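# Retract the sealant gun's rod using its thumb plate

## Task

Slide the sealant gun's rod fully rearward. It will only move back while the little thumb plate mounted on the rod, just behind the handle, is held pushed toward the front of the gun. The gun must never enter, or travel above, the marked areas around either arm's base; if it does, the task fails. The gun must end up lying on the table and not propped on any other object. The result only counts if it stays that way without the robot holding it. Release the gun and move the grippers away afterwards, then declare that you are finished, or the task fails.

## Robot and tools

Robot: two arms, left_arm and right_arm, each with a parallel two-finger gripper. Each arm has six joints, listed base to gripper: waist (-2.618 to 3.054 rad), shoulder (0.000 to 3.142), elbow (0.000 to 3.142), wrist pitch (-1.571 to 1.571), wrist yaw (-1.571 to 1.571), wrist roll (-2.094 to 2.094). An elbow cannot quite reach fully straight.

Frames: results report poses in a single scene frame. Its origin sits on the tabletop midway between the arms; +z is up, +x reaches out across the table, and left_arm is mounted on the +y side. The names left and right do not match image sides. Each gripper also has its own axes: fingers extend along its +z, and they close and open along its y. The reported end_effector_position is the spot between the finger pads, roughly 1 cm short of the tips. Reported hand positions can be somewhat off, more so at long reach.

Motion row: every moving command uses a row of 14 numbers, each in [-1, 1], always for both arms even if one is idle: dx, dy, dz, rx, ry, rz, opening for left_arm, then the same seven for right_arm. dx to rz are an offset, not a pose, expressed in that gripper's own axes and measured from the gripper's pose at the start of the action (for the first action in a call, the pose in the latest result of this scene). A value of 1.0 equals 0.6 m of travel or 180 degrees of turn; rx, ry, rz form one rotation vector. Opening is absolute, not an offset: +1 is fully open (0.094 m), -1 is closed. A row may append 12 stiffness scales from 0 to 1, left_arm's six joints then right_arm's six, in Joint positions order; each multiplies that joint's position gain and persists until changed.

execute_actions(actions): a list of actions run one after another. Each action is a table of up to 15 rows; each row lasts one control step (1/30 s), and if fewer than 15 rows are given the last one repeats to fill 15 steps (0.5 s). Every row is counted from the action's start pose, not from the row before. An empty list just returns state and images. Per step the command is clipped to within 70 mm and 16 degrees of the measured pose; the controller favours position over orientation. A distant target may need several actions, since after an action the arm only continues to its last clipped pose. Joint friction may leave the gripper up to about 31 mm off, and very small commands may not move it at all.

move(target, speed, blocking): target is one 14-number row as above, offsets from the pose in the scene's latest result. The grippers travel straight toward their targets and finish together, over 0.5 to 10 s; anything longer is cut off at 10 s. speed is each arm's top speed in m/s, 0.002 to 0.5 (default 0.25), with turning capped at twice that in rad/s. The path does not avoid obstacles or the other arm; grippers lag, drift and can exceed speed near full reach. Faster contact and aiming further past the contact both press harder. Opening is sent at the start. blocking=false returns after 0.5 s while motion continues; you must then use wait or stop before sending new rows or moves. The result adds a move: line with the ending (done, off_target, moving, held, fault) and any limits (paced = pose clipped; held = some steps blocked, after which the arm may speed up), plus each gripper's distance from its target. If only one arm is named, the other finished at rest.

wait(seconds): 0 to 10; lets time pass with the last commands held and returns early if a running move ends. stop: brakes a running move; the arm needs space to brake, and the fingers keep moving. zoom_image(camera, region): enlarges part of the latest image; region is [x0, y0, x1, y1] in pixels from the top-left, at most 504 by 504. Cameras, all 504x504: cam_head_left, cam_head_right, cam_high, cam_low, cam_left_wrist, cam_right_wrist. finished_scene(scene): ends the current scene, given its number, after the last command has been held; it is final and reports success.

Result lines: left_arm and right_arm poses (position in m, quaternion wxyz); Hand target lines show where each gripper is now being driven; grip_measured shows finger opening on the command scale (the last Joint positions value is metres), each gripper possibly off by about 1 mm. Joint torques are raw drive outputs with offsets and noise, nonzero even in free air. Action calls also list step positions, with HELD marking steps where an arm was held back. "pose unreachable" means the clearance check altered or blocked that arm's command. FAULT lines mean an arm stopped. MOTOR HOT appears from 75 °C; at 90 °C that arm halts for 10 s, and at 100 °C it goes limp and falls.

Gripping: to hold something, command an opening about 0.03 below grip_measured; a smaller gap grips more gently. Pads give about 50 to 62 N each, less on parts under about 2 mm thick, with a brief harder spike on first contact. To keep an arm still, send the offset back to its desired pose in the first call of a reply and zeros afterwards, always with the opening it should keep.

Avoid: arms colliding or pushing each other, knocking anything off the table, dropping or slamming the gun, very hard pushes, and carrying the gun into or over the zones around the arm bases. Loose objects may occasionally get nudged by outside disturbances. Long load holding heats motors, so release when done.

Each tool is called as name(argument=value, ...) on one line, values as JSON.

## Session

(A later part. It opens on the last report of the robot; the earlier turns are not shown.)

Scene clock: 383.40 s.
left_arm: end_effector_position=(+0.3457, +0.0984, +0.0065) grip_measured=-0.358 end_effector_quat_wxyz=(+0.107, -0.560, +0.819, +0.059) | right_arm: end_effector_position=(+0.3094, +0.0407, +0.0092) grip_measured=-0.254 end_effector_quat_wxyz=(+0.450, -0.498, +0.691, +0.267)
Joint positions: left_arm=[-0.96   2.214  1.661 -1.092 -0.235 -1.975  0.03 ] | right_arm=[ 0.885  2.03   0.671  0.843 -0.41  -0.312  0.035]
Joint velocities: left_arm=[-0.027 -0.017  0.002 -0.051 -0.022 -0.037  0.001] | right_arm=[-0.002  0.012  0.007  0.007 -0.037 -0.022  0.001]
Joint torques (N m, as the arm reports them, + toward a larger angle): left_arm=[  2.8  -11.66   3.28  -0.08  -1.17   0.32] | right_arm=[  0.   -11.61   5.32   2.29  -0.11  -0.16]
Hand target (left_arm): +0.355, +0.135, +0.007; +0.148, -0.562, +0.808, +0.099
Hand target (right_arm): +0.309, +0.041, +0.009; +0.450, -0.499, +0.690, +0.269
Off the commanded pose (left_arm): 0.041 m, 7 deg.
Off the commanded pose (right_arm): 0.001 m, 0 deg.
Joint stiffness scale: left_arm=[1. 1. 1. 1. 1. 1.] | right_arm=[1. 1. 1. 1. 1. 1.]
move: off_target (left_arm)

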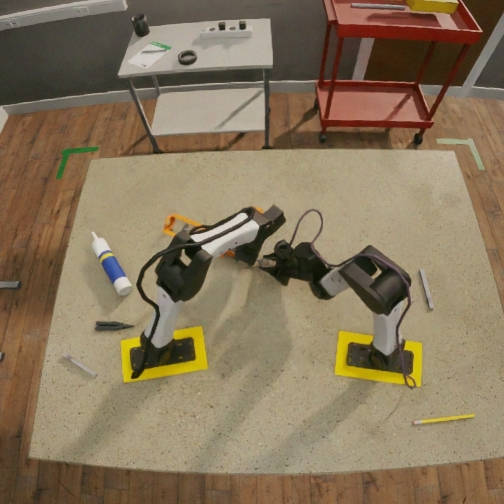

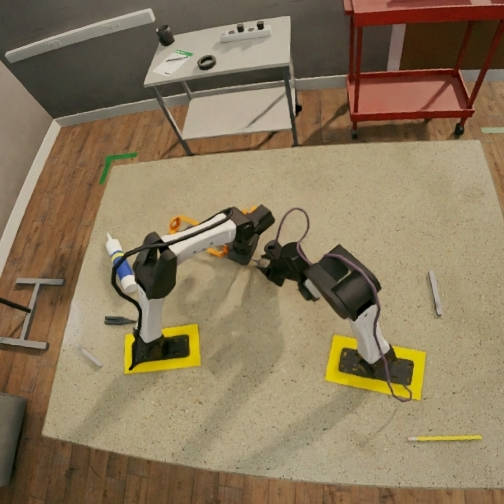

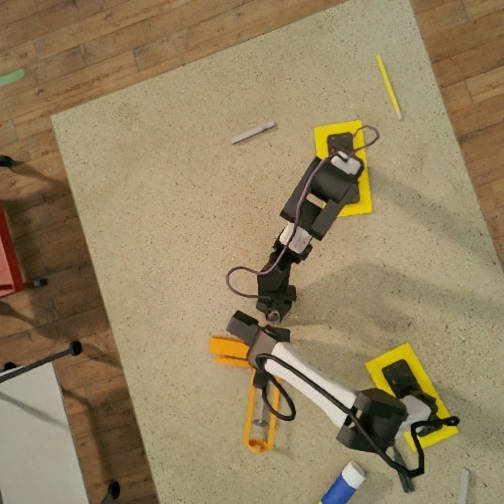

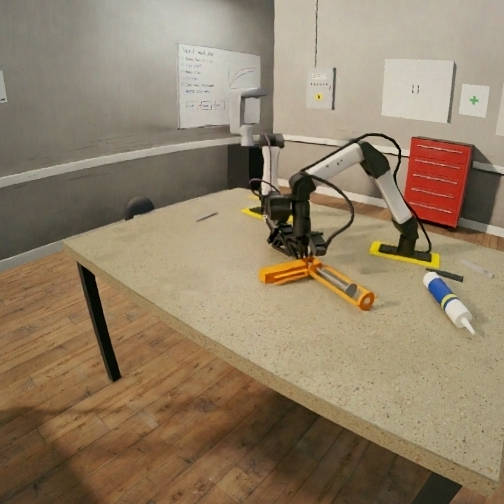

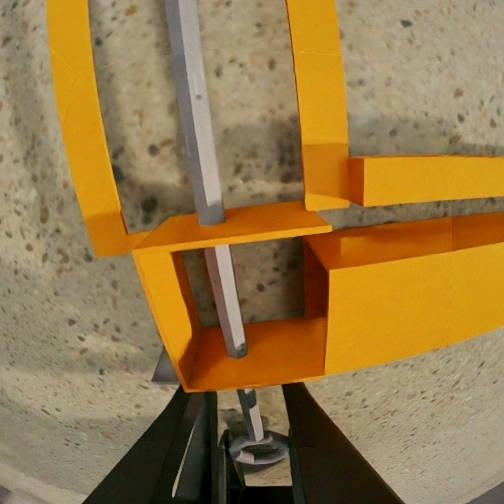

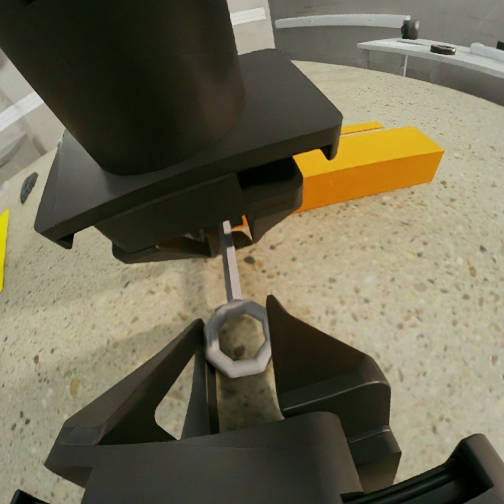

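move(target=[-0.129,0.002,0.032,0,-0.04,0,-0.36, 0.071,-0.002,-0.151,0,0,0,-0.4], speed=0.05)

Scene clock: 404.03 s.
left_arm: end_effector_position=(+0.3680, +0.1374, +0.0071) grip_measured=-0.358 end_effector_quat_wxyz=(+0.125, -0.553, +0.822, +0.056) | right_arm: end_effector_position=(+0.2778, -0.0410, +0.0115) grip_measured=-0.254 end_effector_quat_wxyz=(+0.447, -0.493, +0.693, +0.278)
Joint positions: left_arm=[-0.865  2.159  1.569 -1.013 -0.273 -1.861  0.03 ] | right_arm=[ 0.697  1.862  0.38   0.919 -0.588 -0.399  0.035]
Joint velocities: left_arm=[-0.022 -0.012 -0.012  0.022 -0.037  0.022 -0.   ] | right_arm=[-0.002 -0.012 -0.002  0.022  0.022 -0.022  0.001]
Joint torques (N m, as the arm reports them, + toward a larger angle): left_arm=[  2.5  -11.19   3.34   0.01  -1.06   0.28] | right_arm=[ -1.73 -11.13   1.21   2.32  -0.15  -0.43]
Hand target (left_arm): +0.373, +0.171, +0.007; +0.156, -0.555, +0.812, +0.095
Hand target (right_arm): +0.273, -0.051, +0.011; +0.451, -0.496, +0.691, +0.270
Off the commanded pose (left_arm): 0.036 m, 6 deg.
Off the commanded pose (right_arm): 0.012 m, 2 deg.
Joint stiffness scale: left_arm=[1. 1. 1. 1. 1. 1.] | right_arm=[1. 1. 1. 1. 1. 1.]
move: off_target (left_arm, right_arm)

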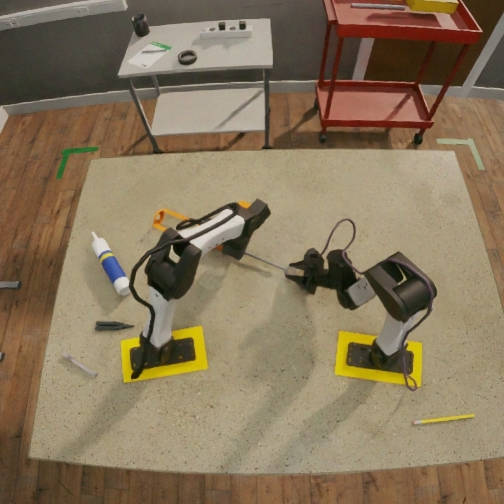

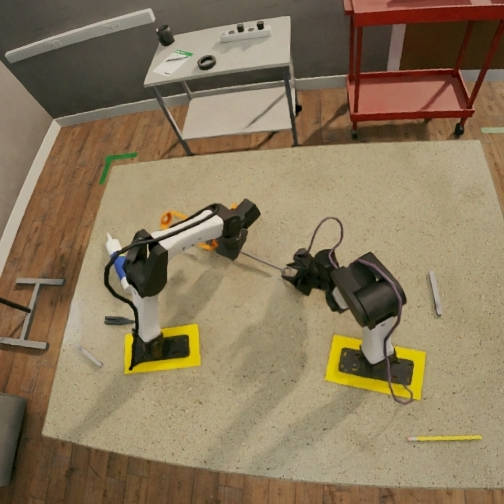

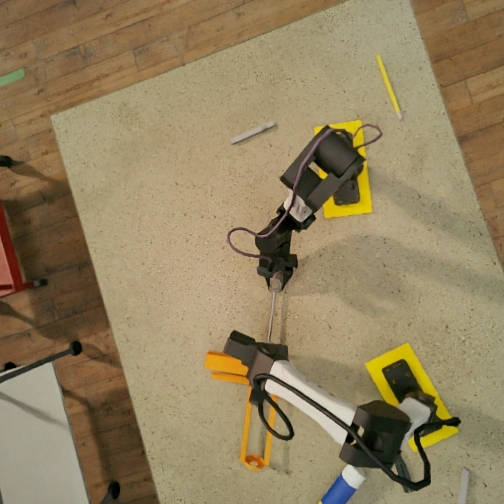

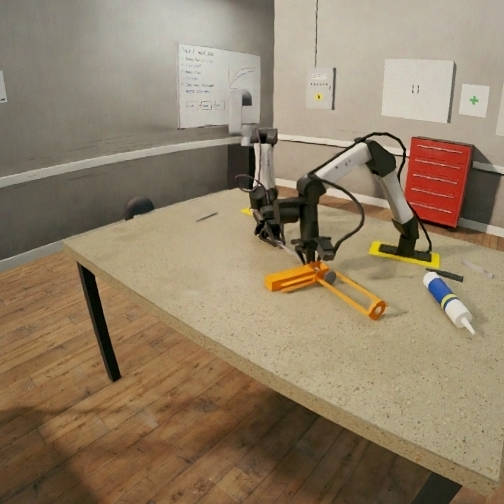

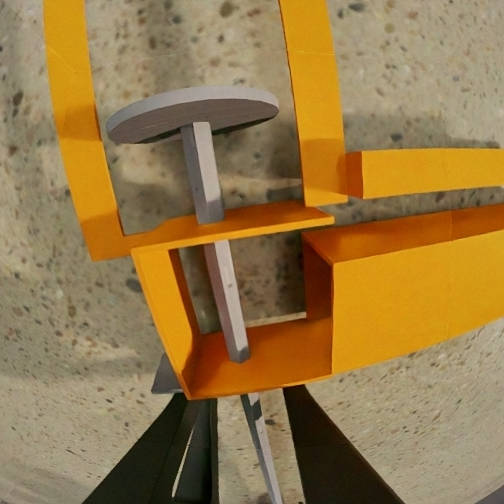

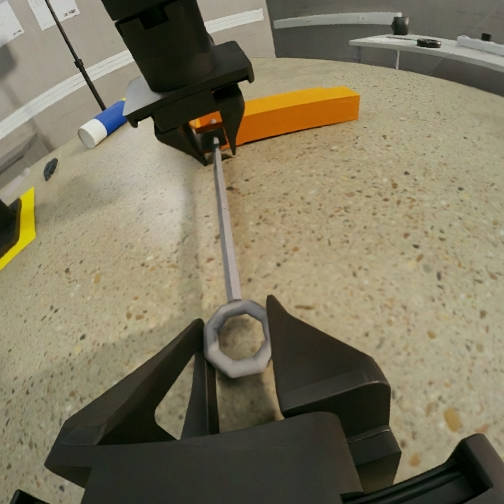

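execute_actions(actions=[])

Scene clock: 414.47 s.
left_arm: end_effector_position=(+0.3679, +0.1375, +0.0071) grip_measured=-0.358 end_effector_quat_wxyz=(+0.125, -0.553, +0.822, +0.056) | right_arm: end_effector_position=(+0.2777, -0.0410, +0.0116) grip_measured=-0.254 end_effector_quat_wxyz=(+0.447, -0.493, +0.693, +0.279)
Joint positions: left_arm=[-0.865  2.159  1.569 -1.013 -0.273 -1.86   0.03 ] | right_arm=[ 0.697  1.862  0.38   0.919 -0.588 -0.399  0.035]
Joint velocities: left_arm=[ 0.002  0.002 -0.007 -0.066 -0.022  0.022 -0.001] | right_arm=[-0.002  0.007 -0.012  0.022  0.007 -0.037 -0.   ]
Joint torques (N m, as the arm reports them, + toward a larger angle): left_arm=[  2.59 -11.19   3.33   0.05  -1.07   0.27] | right_arm=[ -1.83 -11.05   1.18   2.32  -0.16  -0.45]
Hand target (left_arm): +0.373, +0.171, +0.007; +0.156, -0.555, +0.812, +0.095
Hand target (right_arm): +0.273, -0.051, +0.011; +0.451, -0.496, +0.691, +0.270
Off the commanded pose (left_arm): 0.036 m, 6 deg.
Off the commanded pose (right_arm): 0.013 m, 2 deg.
Joint stiffness scale: left_arm=[1. 1. 1. 1. 1. 1.] | right_arm=[1. 1. 1. 1. 1. 1.]

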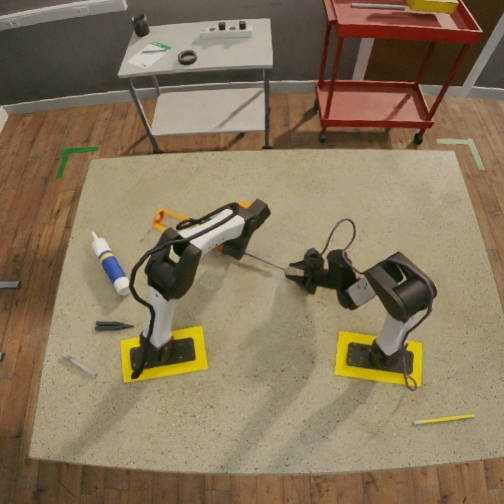

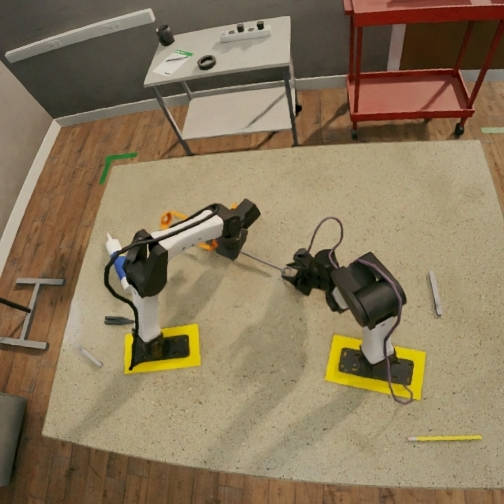

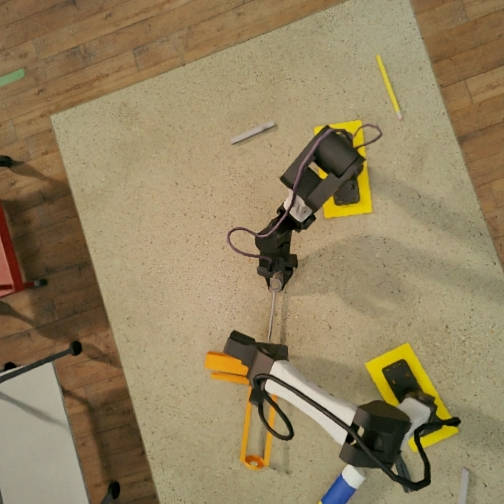

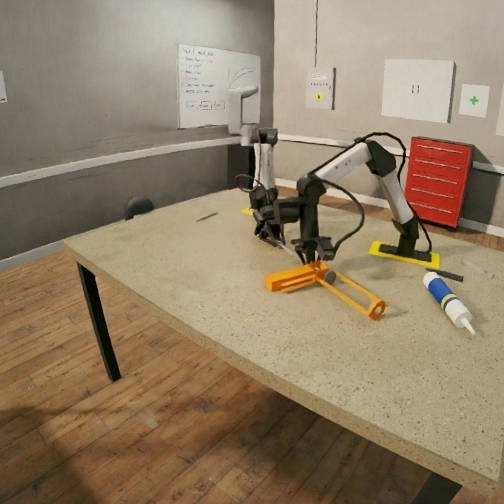

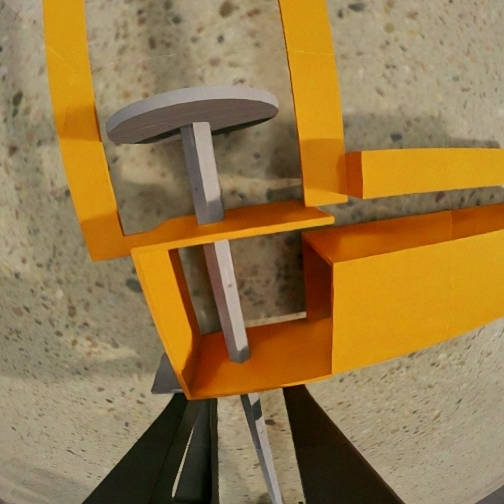

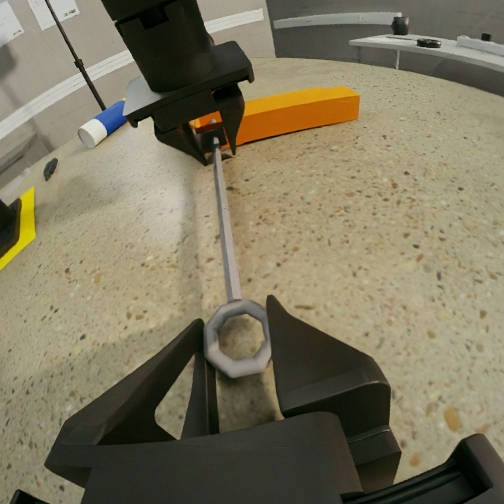

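move(target=[-0.08,0.002,0.02,0,-0.04,0,-0.36,0.03,-0.001,-0.06,0,0,0,-0.4], speed=0.04)

Scene clock: 419.43 s.
left_arm: end_effector_position=(+0.3738, +0.1405, +0.0085) grip_measured=-0.358 end_effector_quat_wxyz=(+0.130, -0.544, +0.827, +0.049) | right_arm: end_effector_position=(+0.2733, -0.0646, +0.0152) grip_measured=-0.254 end_effector_quat_wxyz=(+0.453, -0.491, +0.687, +0.285)
Joint positions: left_arm=[-0.853  2.148  1.556 -0.987 -0.279 -1.824  0.03 ] | right_arm=[ 0.607  1.822  0.322  0.921 -0.676 -0.447  0.035]
Joint velocities: left_arm=[ 0.012 -0.022 -0.002  0.022  0.037  0.037  0.   ] | right_arm=[-0.002  0.002 -0.002  0.022 -0.095 -0.022 -0.001]
Joint torques (N m, as the arm reports them, + toward a larger angle): left_arm=[  3.32 -11.03   3.34   0.17  -1.3    0.32] | right_arm=[ -2.61 -10.72   0.35   2.11  -0.23  -0.41]
Hand target (left_arm): +0.384, +0.181, +0.009; +0.173, -0.548, +0.813, +0.093
Hand target (right_arm): +0.264, -0.077, +0.011; +0.448, -0.491, +0.692, +0.280
Off the commanded pose (left_arm): 0.045 m, 7 deg.
Off the commanded pose (right_arm): 0.017 m, 1 deg.
Joint stiffness scale: left_arm=[1. 1. 1. 1. 1. 1.] | right_arm=[1. 1. 1. 1. 1. 1.]
move: off_target (left_arm, right_arm)

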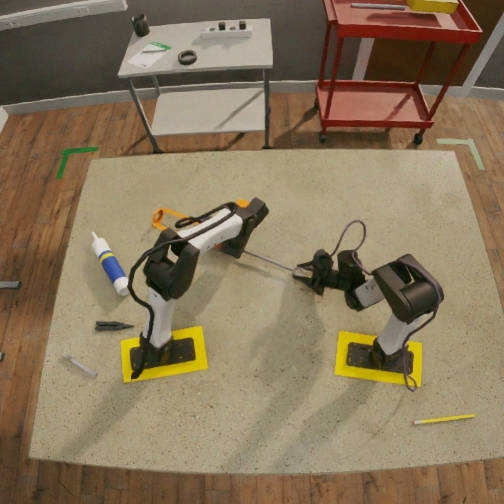

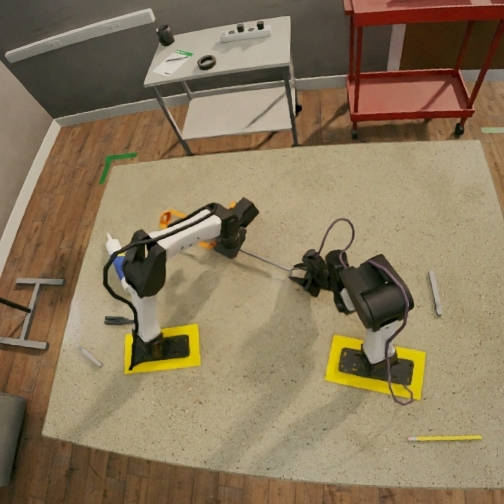

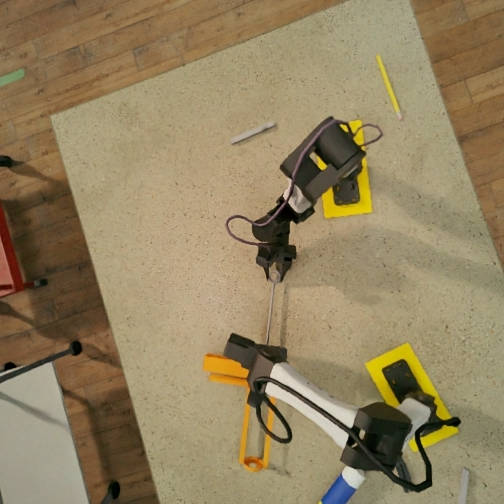

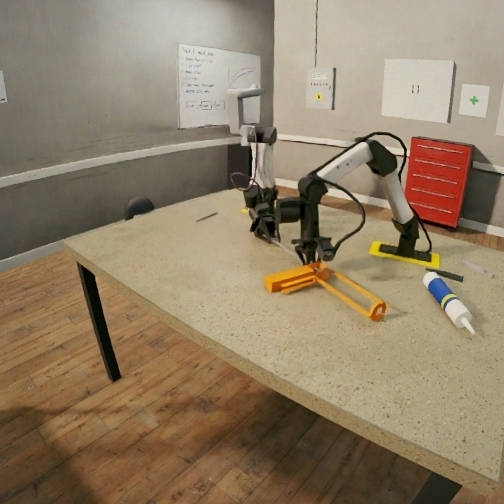

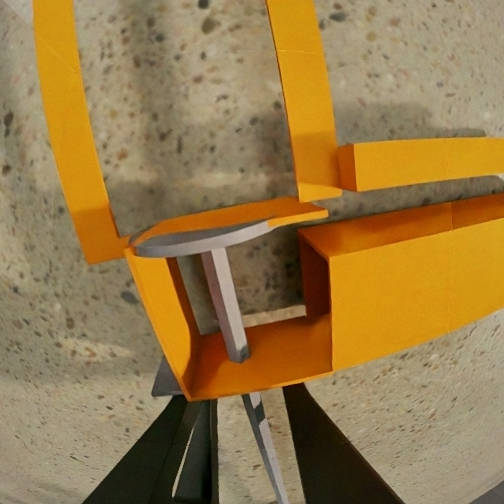

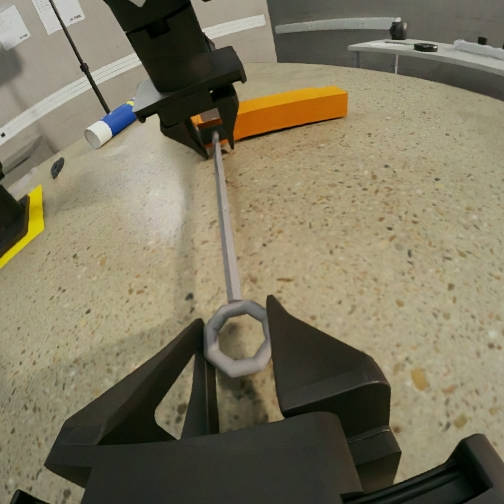

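move(target=[-0.08,0.002,0.02,0,-0.04,0,-0.36,0.025,-0.001,-0.045,0,0,0,-0.4], speed=0.04)

Scene clock: 428.40 s.
left_arm: end_effector_position=(+0.3743, +0.1262, +0.0101) grip_measured=-0.358 end_effector_quat_wxyz=(+0.115, -0.532, +0.838, +0.023) | right_arm: end_effector_position=(+0.2760, -0.0777, +0.0197) grip_measured=-0.254 end_effector_quat_wxyz=(+0.463, -0.491, +0.679, +0.290)
Joint positions: left_arm=[-0.861  2.139  1.556 -0.954 -0.233 -1.795  0.03 ] | right_arm=[ 0.54   1.811  0.31   0.918 -0.746 -0.486  0.035]
Joint velocities: left_arm=[ 0.002 -0.002  0.007  0.037 -0.007 -0.007  0.   ] | right_arm=[-0.012 -0.002 -0.002 -0.007  0.022  0.007 -0.   ]
Joint torques (N m, as the arm reports them, + toward a larger angle): left_arm=[  4.38 -11.07   3.18   0.17  -1.74   0.42] | right_arm=[ -3.03 -10.35  -0.38   2.02  -0.28  -0.46]
Hand target (left_arm): +0.389, +0.182, +0.011; +0.176, -0.539, +0.820, +0.085
Hand target (right_arm): +0.263, -0.091, +0.013; +0.454, -0.489, +0.687, +0.287
Off the commanded pose (left_arm): 0.063 m, 11 deg.
Off the commanded pose (right_arm): 0.022 m, 2 deg.
Joint stiffness scale: left_arm=[1. 1. 1. 1. 1. 1.] | right_arm=[1. 1. 1. 1. 1. 1.]
move: off_target (left_arm, right_arm)

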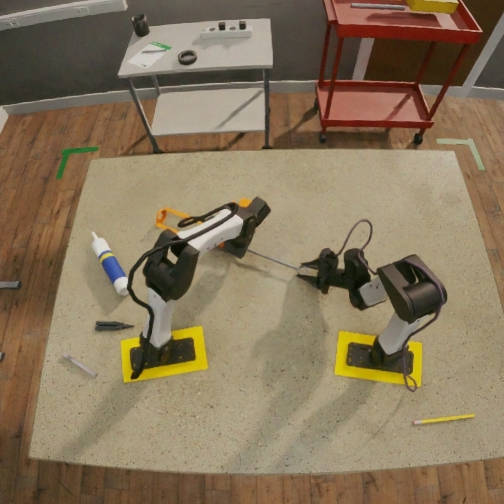

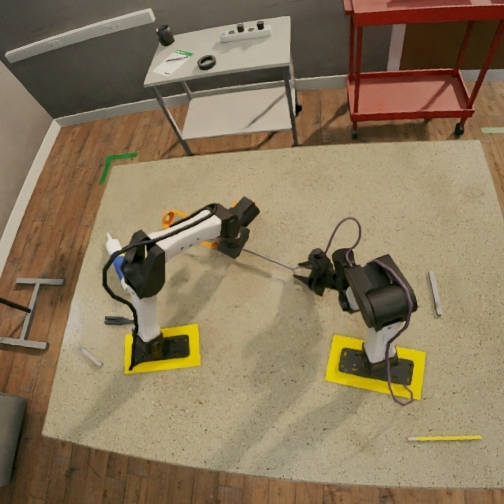

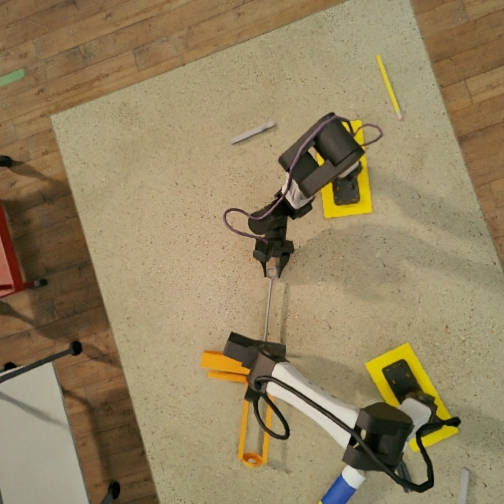

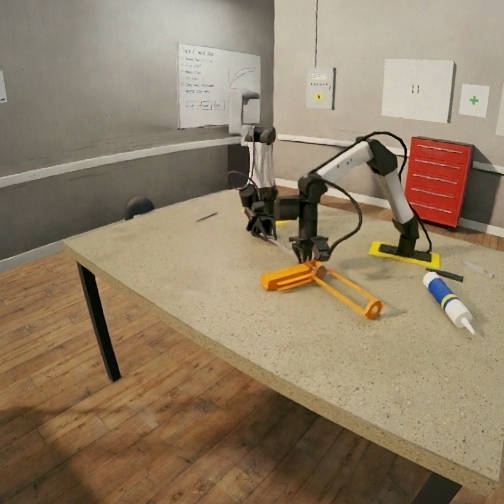

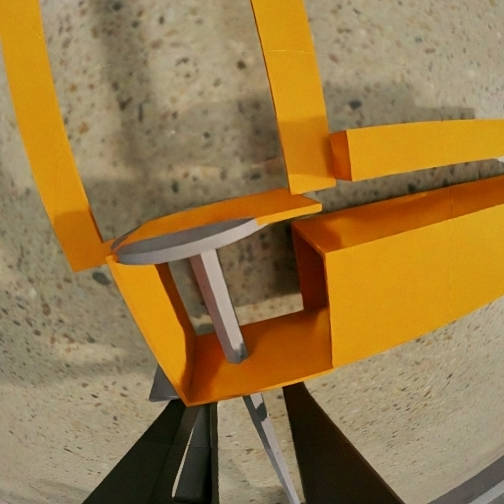

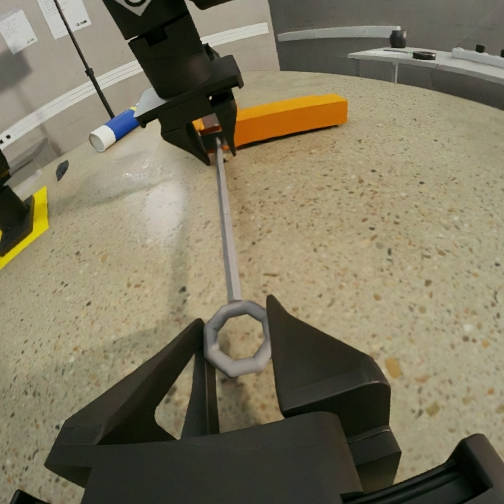

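move(target=[0.03,0,0,0,0,0,-0.36,0.012,0,-0.005,0,0,0,-0.4], speed=0.05)

move(target=[0.02,0,-0.15,0,0,0,-0.36,0,0,0,0,0,0,0.5], speed=0.1)

move(target=[0,0,-0.1,0,0,0,-0.36,-0.08,0,-0.12,0,0,0,0.5], speed=0.12)

Scene clock: 435.83 s.
left_arm: end_effector_position=(+0.3680, +0.1145, +0.0079) grip_measured=-0.358 end_effector_quat_wxyz=(+0.114, -0.534, +0.837, +0.017) | right_arm: end_effector_position=(+0.2760, -0.0796, +0.0187) grip_measured=-0.254 end_effector_quat_wxyz=(+0.459, -0.487, +0.683, +0.294)
Joint positions: left_arm=[-0.891  2.144  1.556 -0.946 -0.229 -1.829  0.03 ] | right_arm=[ 0.532  1.811  0.31   0.909 -0.754 -0.481  0.035]
Joint velocities: left_arm=[-0.012 -0.012 -0.007  0.037 -0.066  0.095 -0.001] | right_arm=[-0.022  0.002 -0.007 -0.066 -0.081  0.037  0.   ]
Joint torques (N m, as the arm reports them, + toward a larger angle): left_arm=[-0.72 -9.32  7.57  0.23 -0.26  0.1 ] | right_arm=[-1.07 -5.53  3.2   2.44 -0.23 -0.38]
Hand target (left_arm): +0.367, +0.110, +0.006; +0.115, -0.532, +0.838, +0.022
Hand target (right_arm): +0.274, -0.083, +0.015; +0.462, -0.491, +0.679, +0.290
Off the commanded pose (left_arm): 0.005 m, 1 deg.
Off the commanded pose (right_arm): 0.006 m, 1 deg.
Joint stiffness scale: left_arm=[1. 1. 1. 1. 1. 1.] | right_arm=[1. 1. 1. 1. 1. 1.]
move: done

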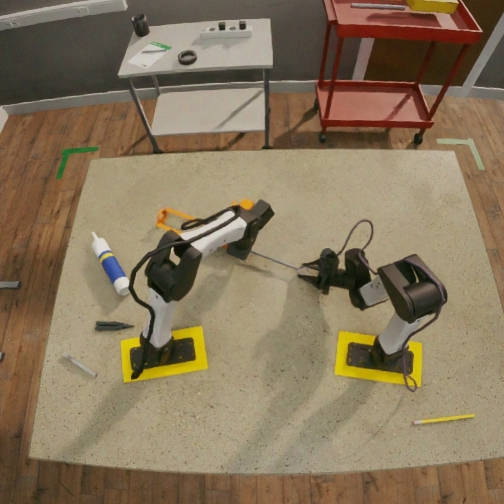

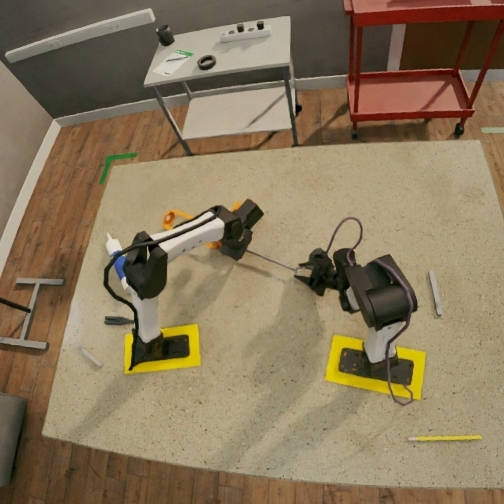

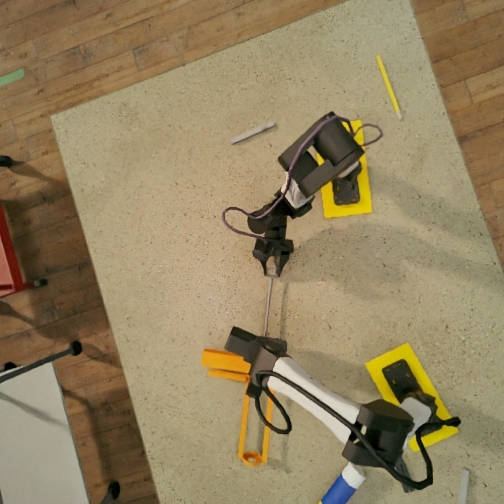

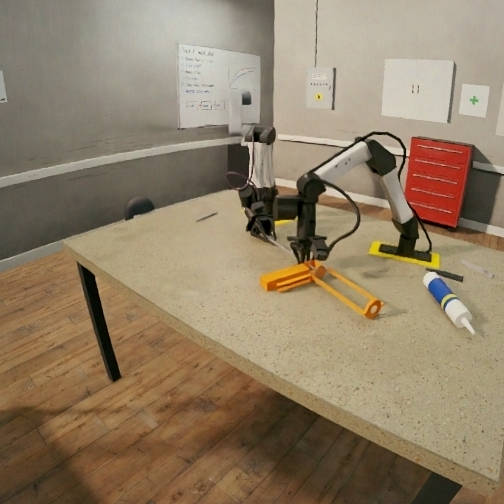

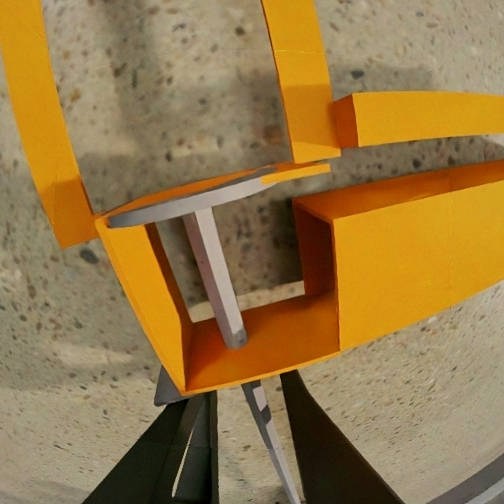

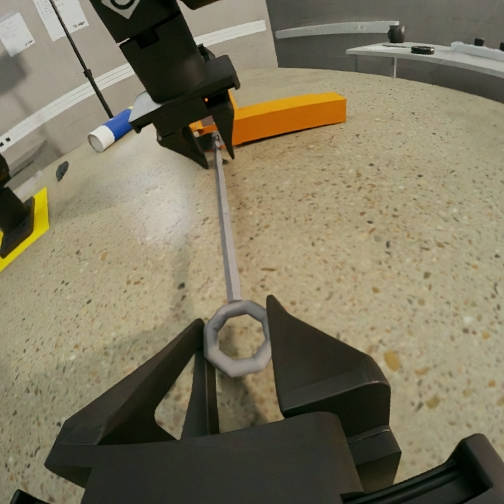

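Scene clock: 437.33 s.
left_arm: end_effector_position=(+0.3485, +0.0954, +0.0798) grip_measured=-0.358 end_effector_quat_wxyz=(+0.110, -0.535, +0.837, +0.032) | right_arm: end_effector_position=(+0.2760, -0.0796, +0.0188) grip_measured=+0.498 end_effector_quat_wxyz=(+0.459, -0.487, +0.683, +0.294)
Joint positions: left_arm=[-0.958  2.11   1.795 -1.266 -0.229 -1.902  0.03 ] | right_arm=[ 0.532  1.811  0.31   0.91  -0.754 -0.48   0.07 ]
Joint velocities: left_arm=[-0.007 -0.017  0.007 -0.007 -0.022  0.007  0.001] | right_arm=[-0.007  0.017 -0.002 -0.066 -0.066 -0.037 -0.   ]
Joint torques (N m, as the arm reports them, + toward a larger angle): left_arm=[ -0.6  -12.08   8.03   0.12  -0.25   0.07] | right_arm=[ 0.03 -7.85  4.21  2.1  -0.16 -0.16]
Hand target (left_arm): +0.349, +0.090, +0.093; +0.115, -0.534, +0.838, +0.017
Hand target (right_arm): +0.276, -0.080, +0.019; +0.459, -0.487, +0.683, +0.294
Off the commanded pose (left_arm): 0.014 m, 2 deg.
Off the commanded pose (right_arm): 0.000 m, 0 deg.
Joint stiffness scale: left_arm=[1. 1. 1. 1. 1. 1.] | right_arm=[1. 1. 1. 1. 1. 1.]
move: off_target (left_arm)

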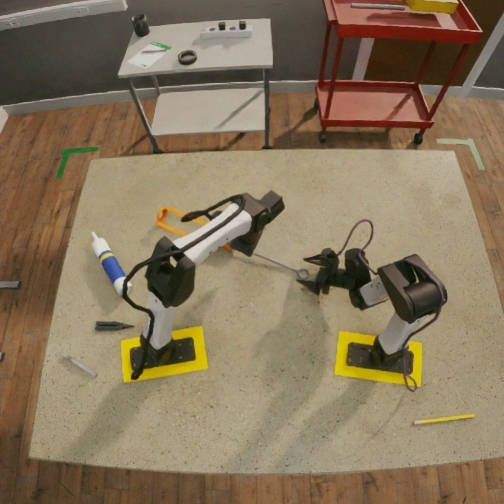

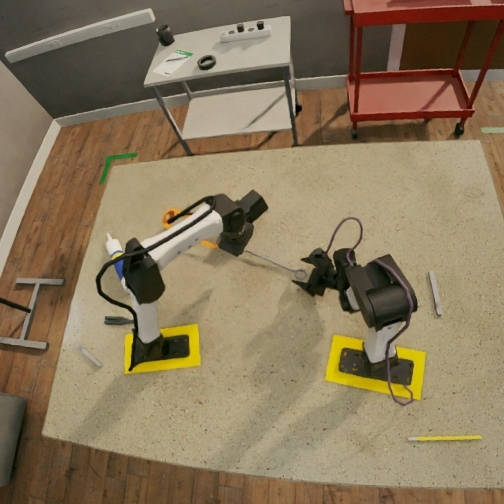

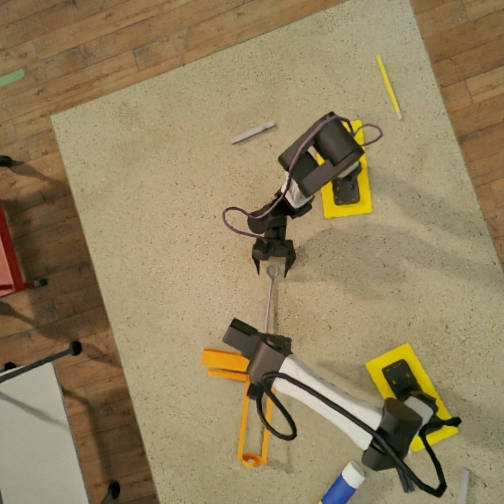

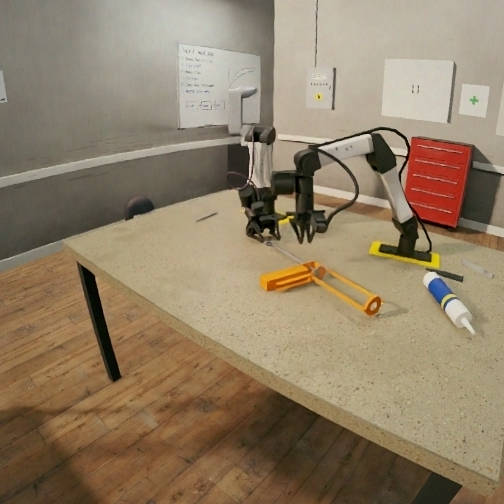

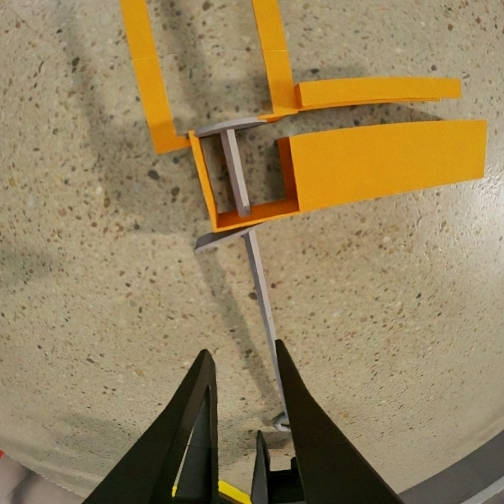

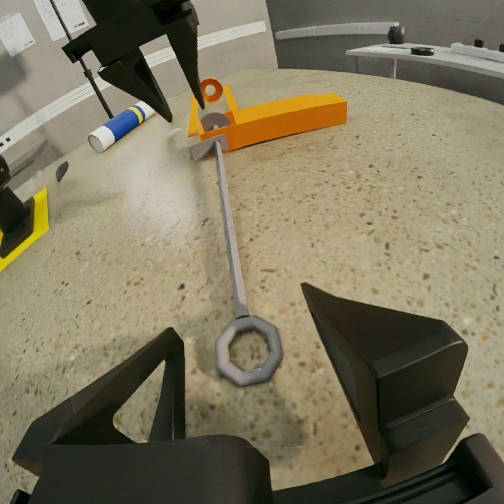

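Scene clock: 438.90 s.
left_arm: end_effector_position=(+0.3419, +0.0900, +0.1350) grip_measured=-0.358 end_effector_quat_wxyz=(+0.109, -0.537, +0.836, +0.035) | right_arm: end_effector_position=(+0.2516, -0.1194, +0.0827) grip_measured=+0.498 end_effector_quat_wxyz=(+0.456, -0.483, +0.686, +0.298)
Joint positions: left_arm=[-0.979  2.125  2.037 -1.505 -0.229 -1.93   0.03 ] | right_arm=[ 0.373  1.265  0.31   0.259 -0.884 -0.608  0.07 ]
Joint velocities: left_arm=[-0.017 -0.022  0.017 -0.066 -0.051 -0.051 -0.001] | right_arm=[ 0.002  0.012 -0.022 -0.022 -0.037  0.022  0.   ]
Joint torques (N m, as the arm reports them, + toward a larger angle): left_arm=[ -0.65 -10.15   7.87   0.09  -0.22   0.06] | right_arm=[-0.79 -6.08  8.81  1.66 -0.28 -0.23]
Hand target (left_arm): +0.340, +0.085, +0.138; +0.110, -0.535, +0.837, +0.031
Hand target (right_arm): +0.255, -0.120, +0.090; +0.461, -0.485, +0.682, +0.296
Off the commanded pose (left_arm): 0.006 m, 0 deg.
Off the commanded pose (right_arm): 0.011 m, 1 deg.
Joint stiffness scale: left_arm=[1. 1. 1. 1. 1. 1.] | right_arm=[1. 1. 1. 1. 1. 1.]
move: off_target (right_arm)

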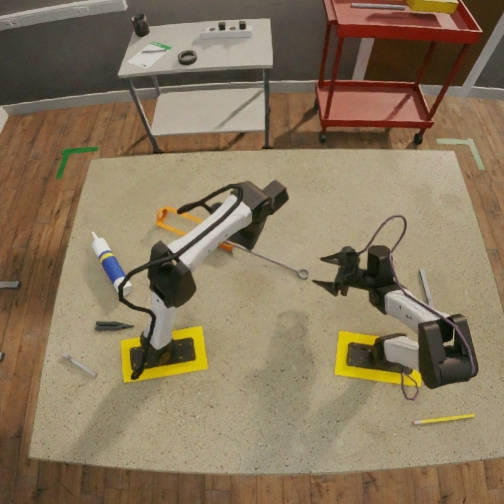

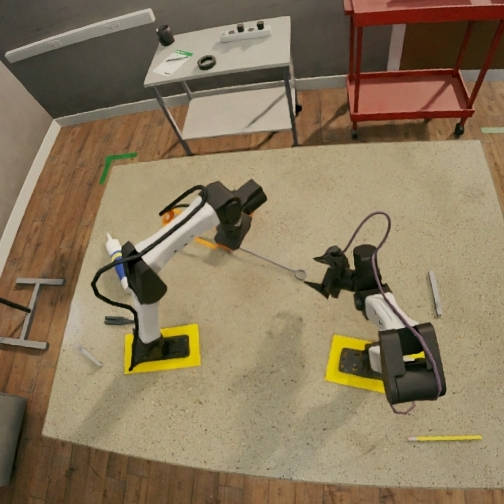

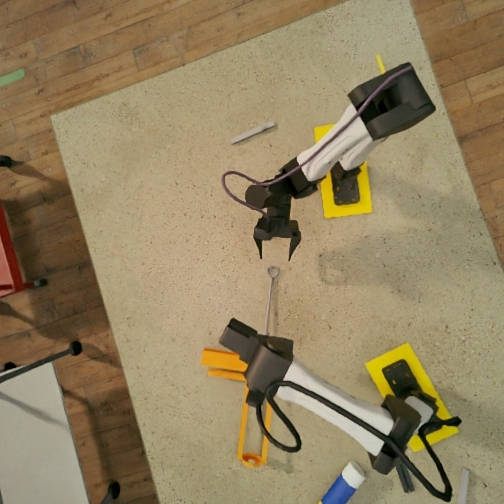

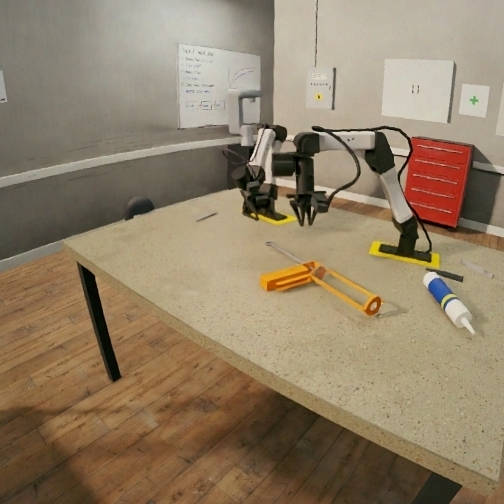

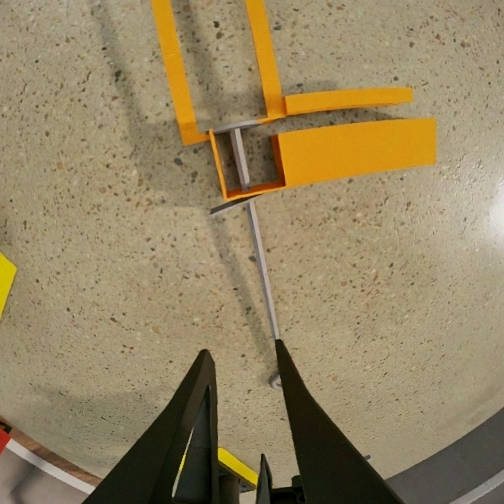

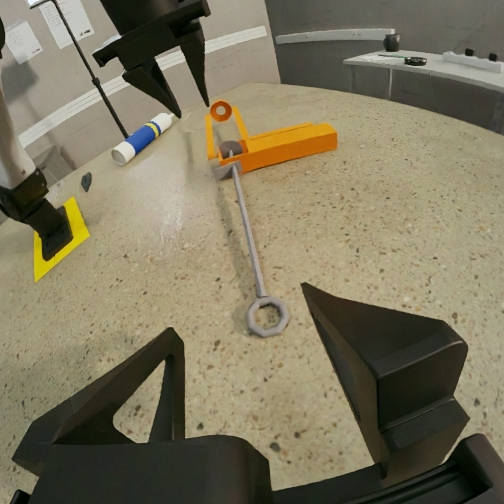

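Scene 1 is done: the rod is fully back and both arms are clear.

finished_scene(scene=1)

The scene is finished: the task was done.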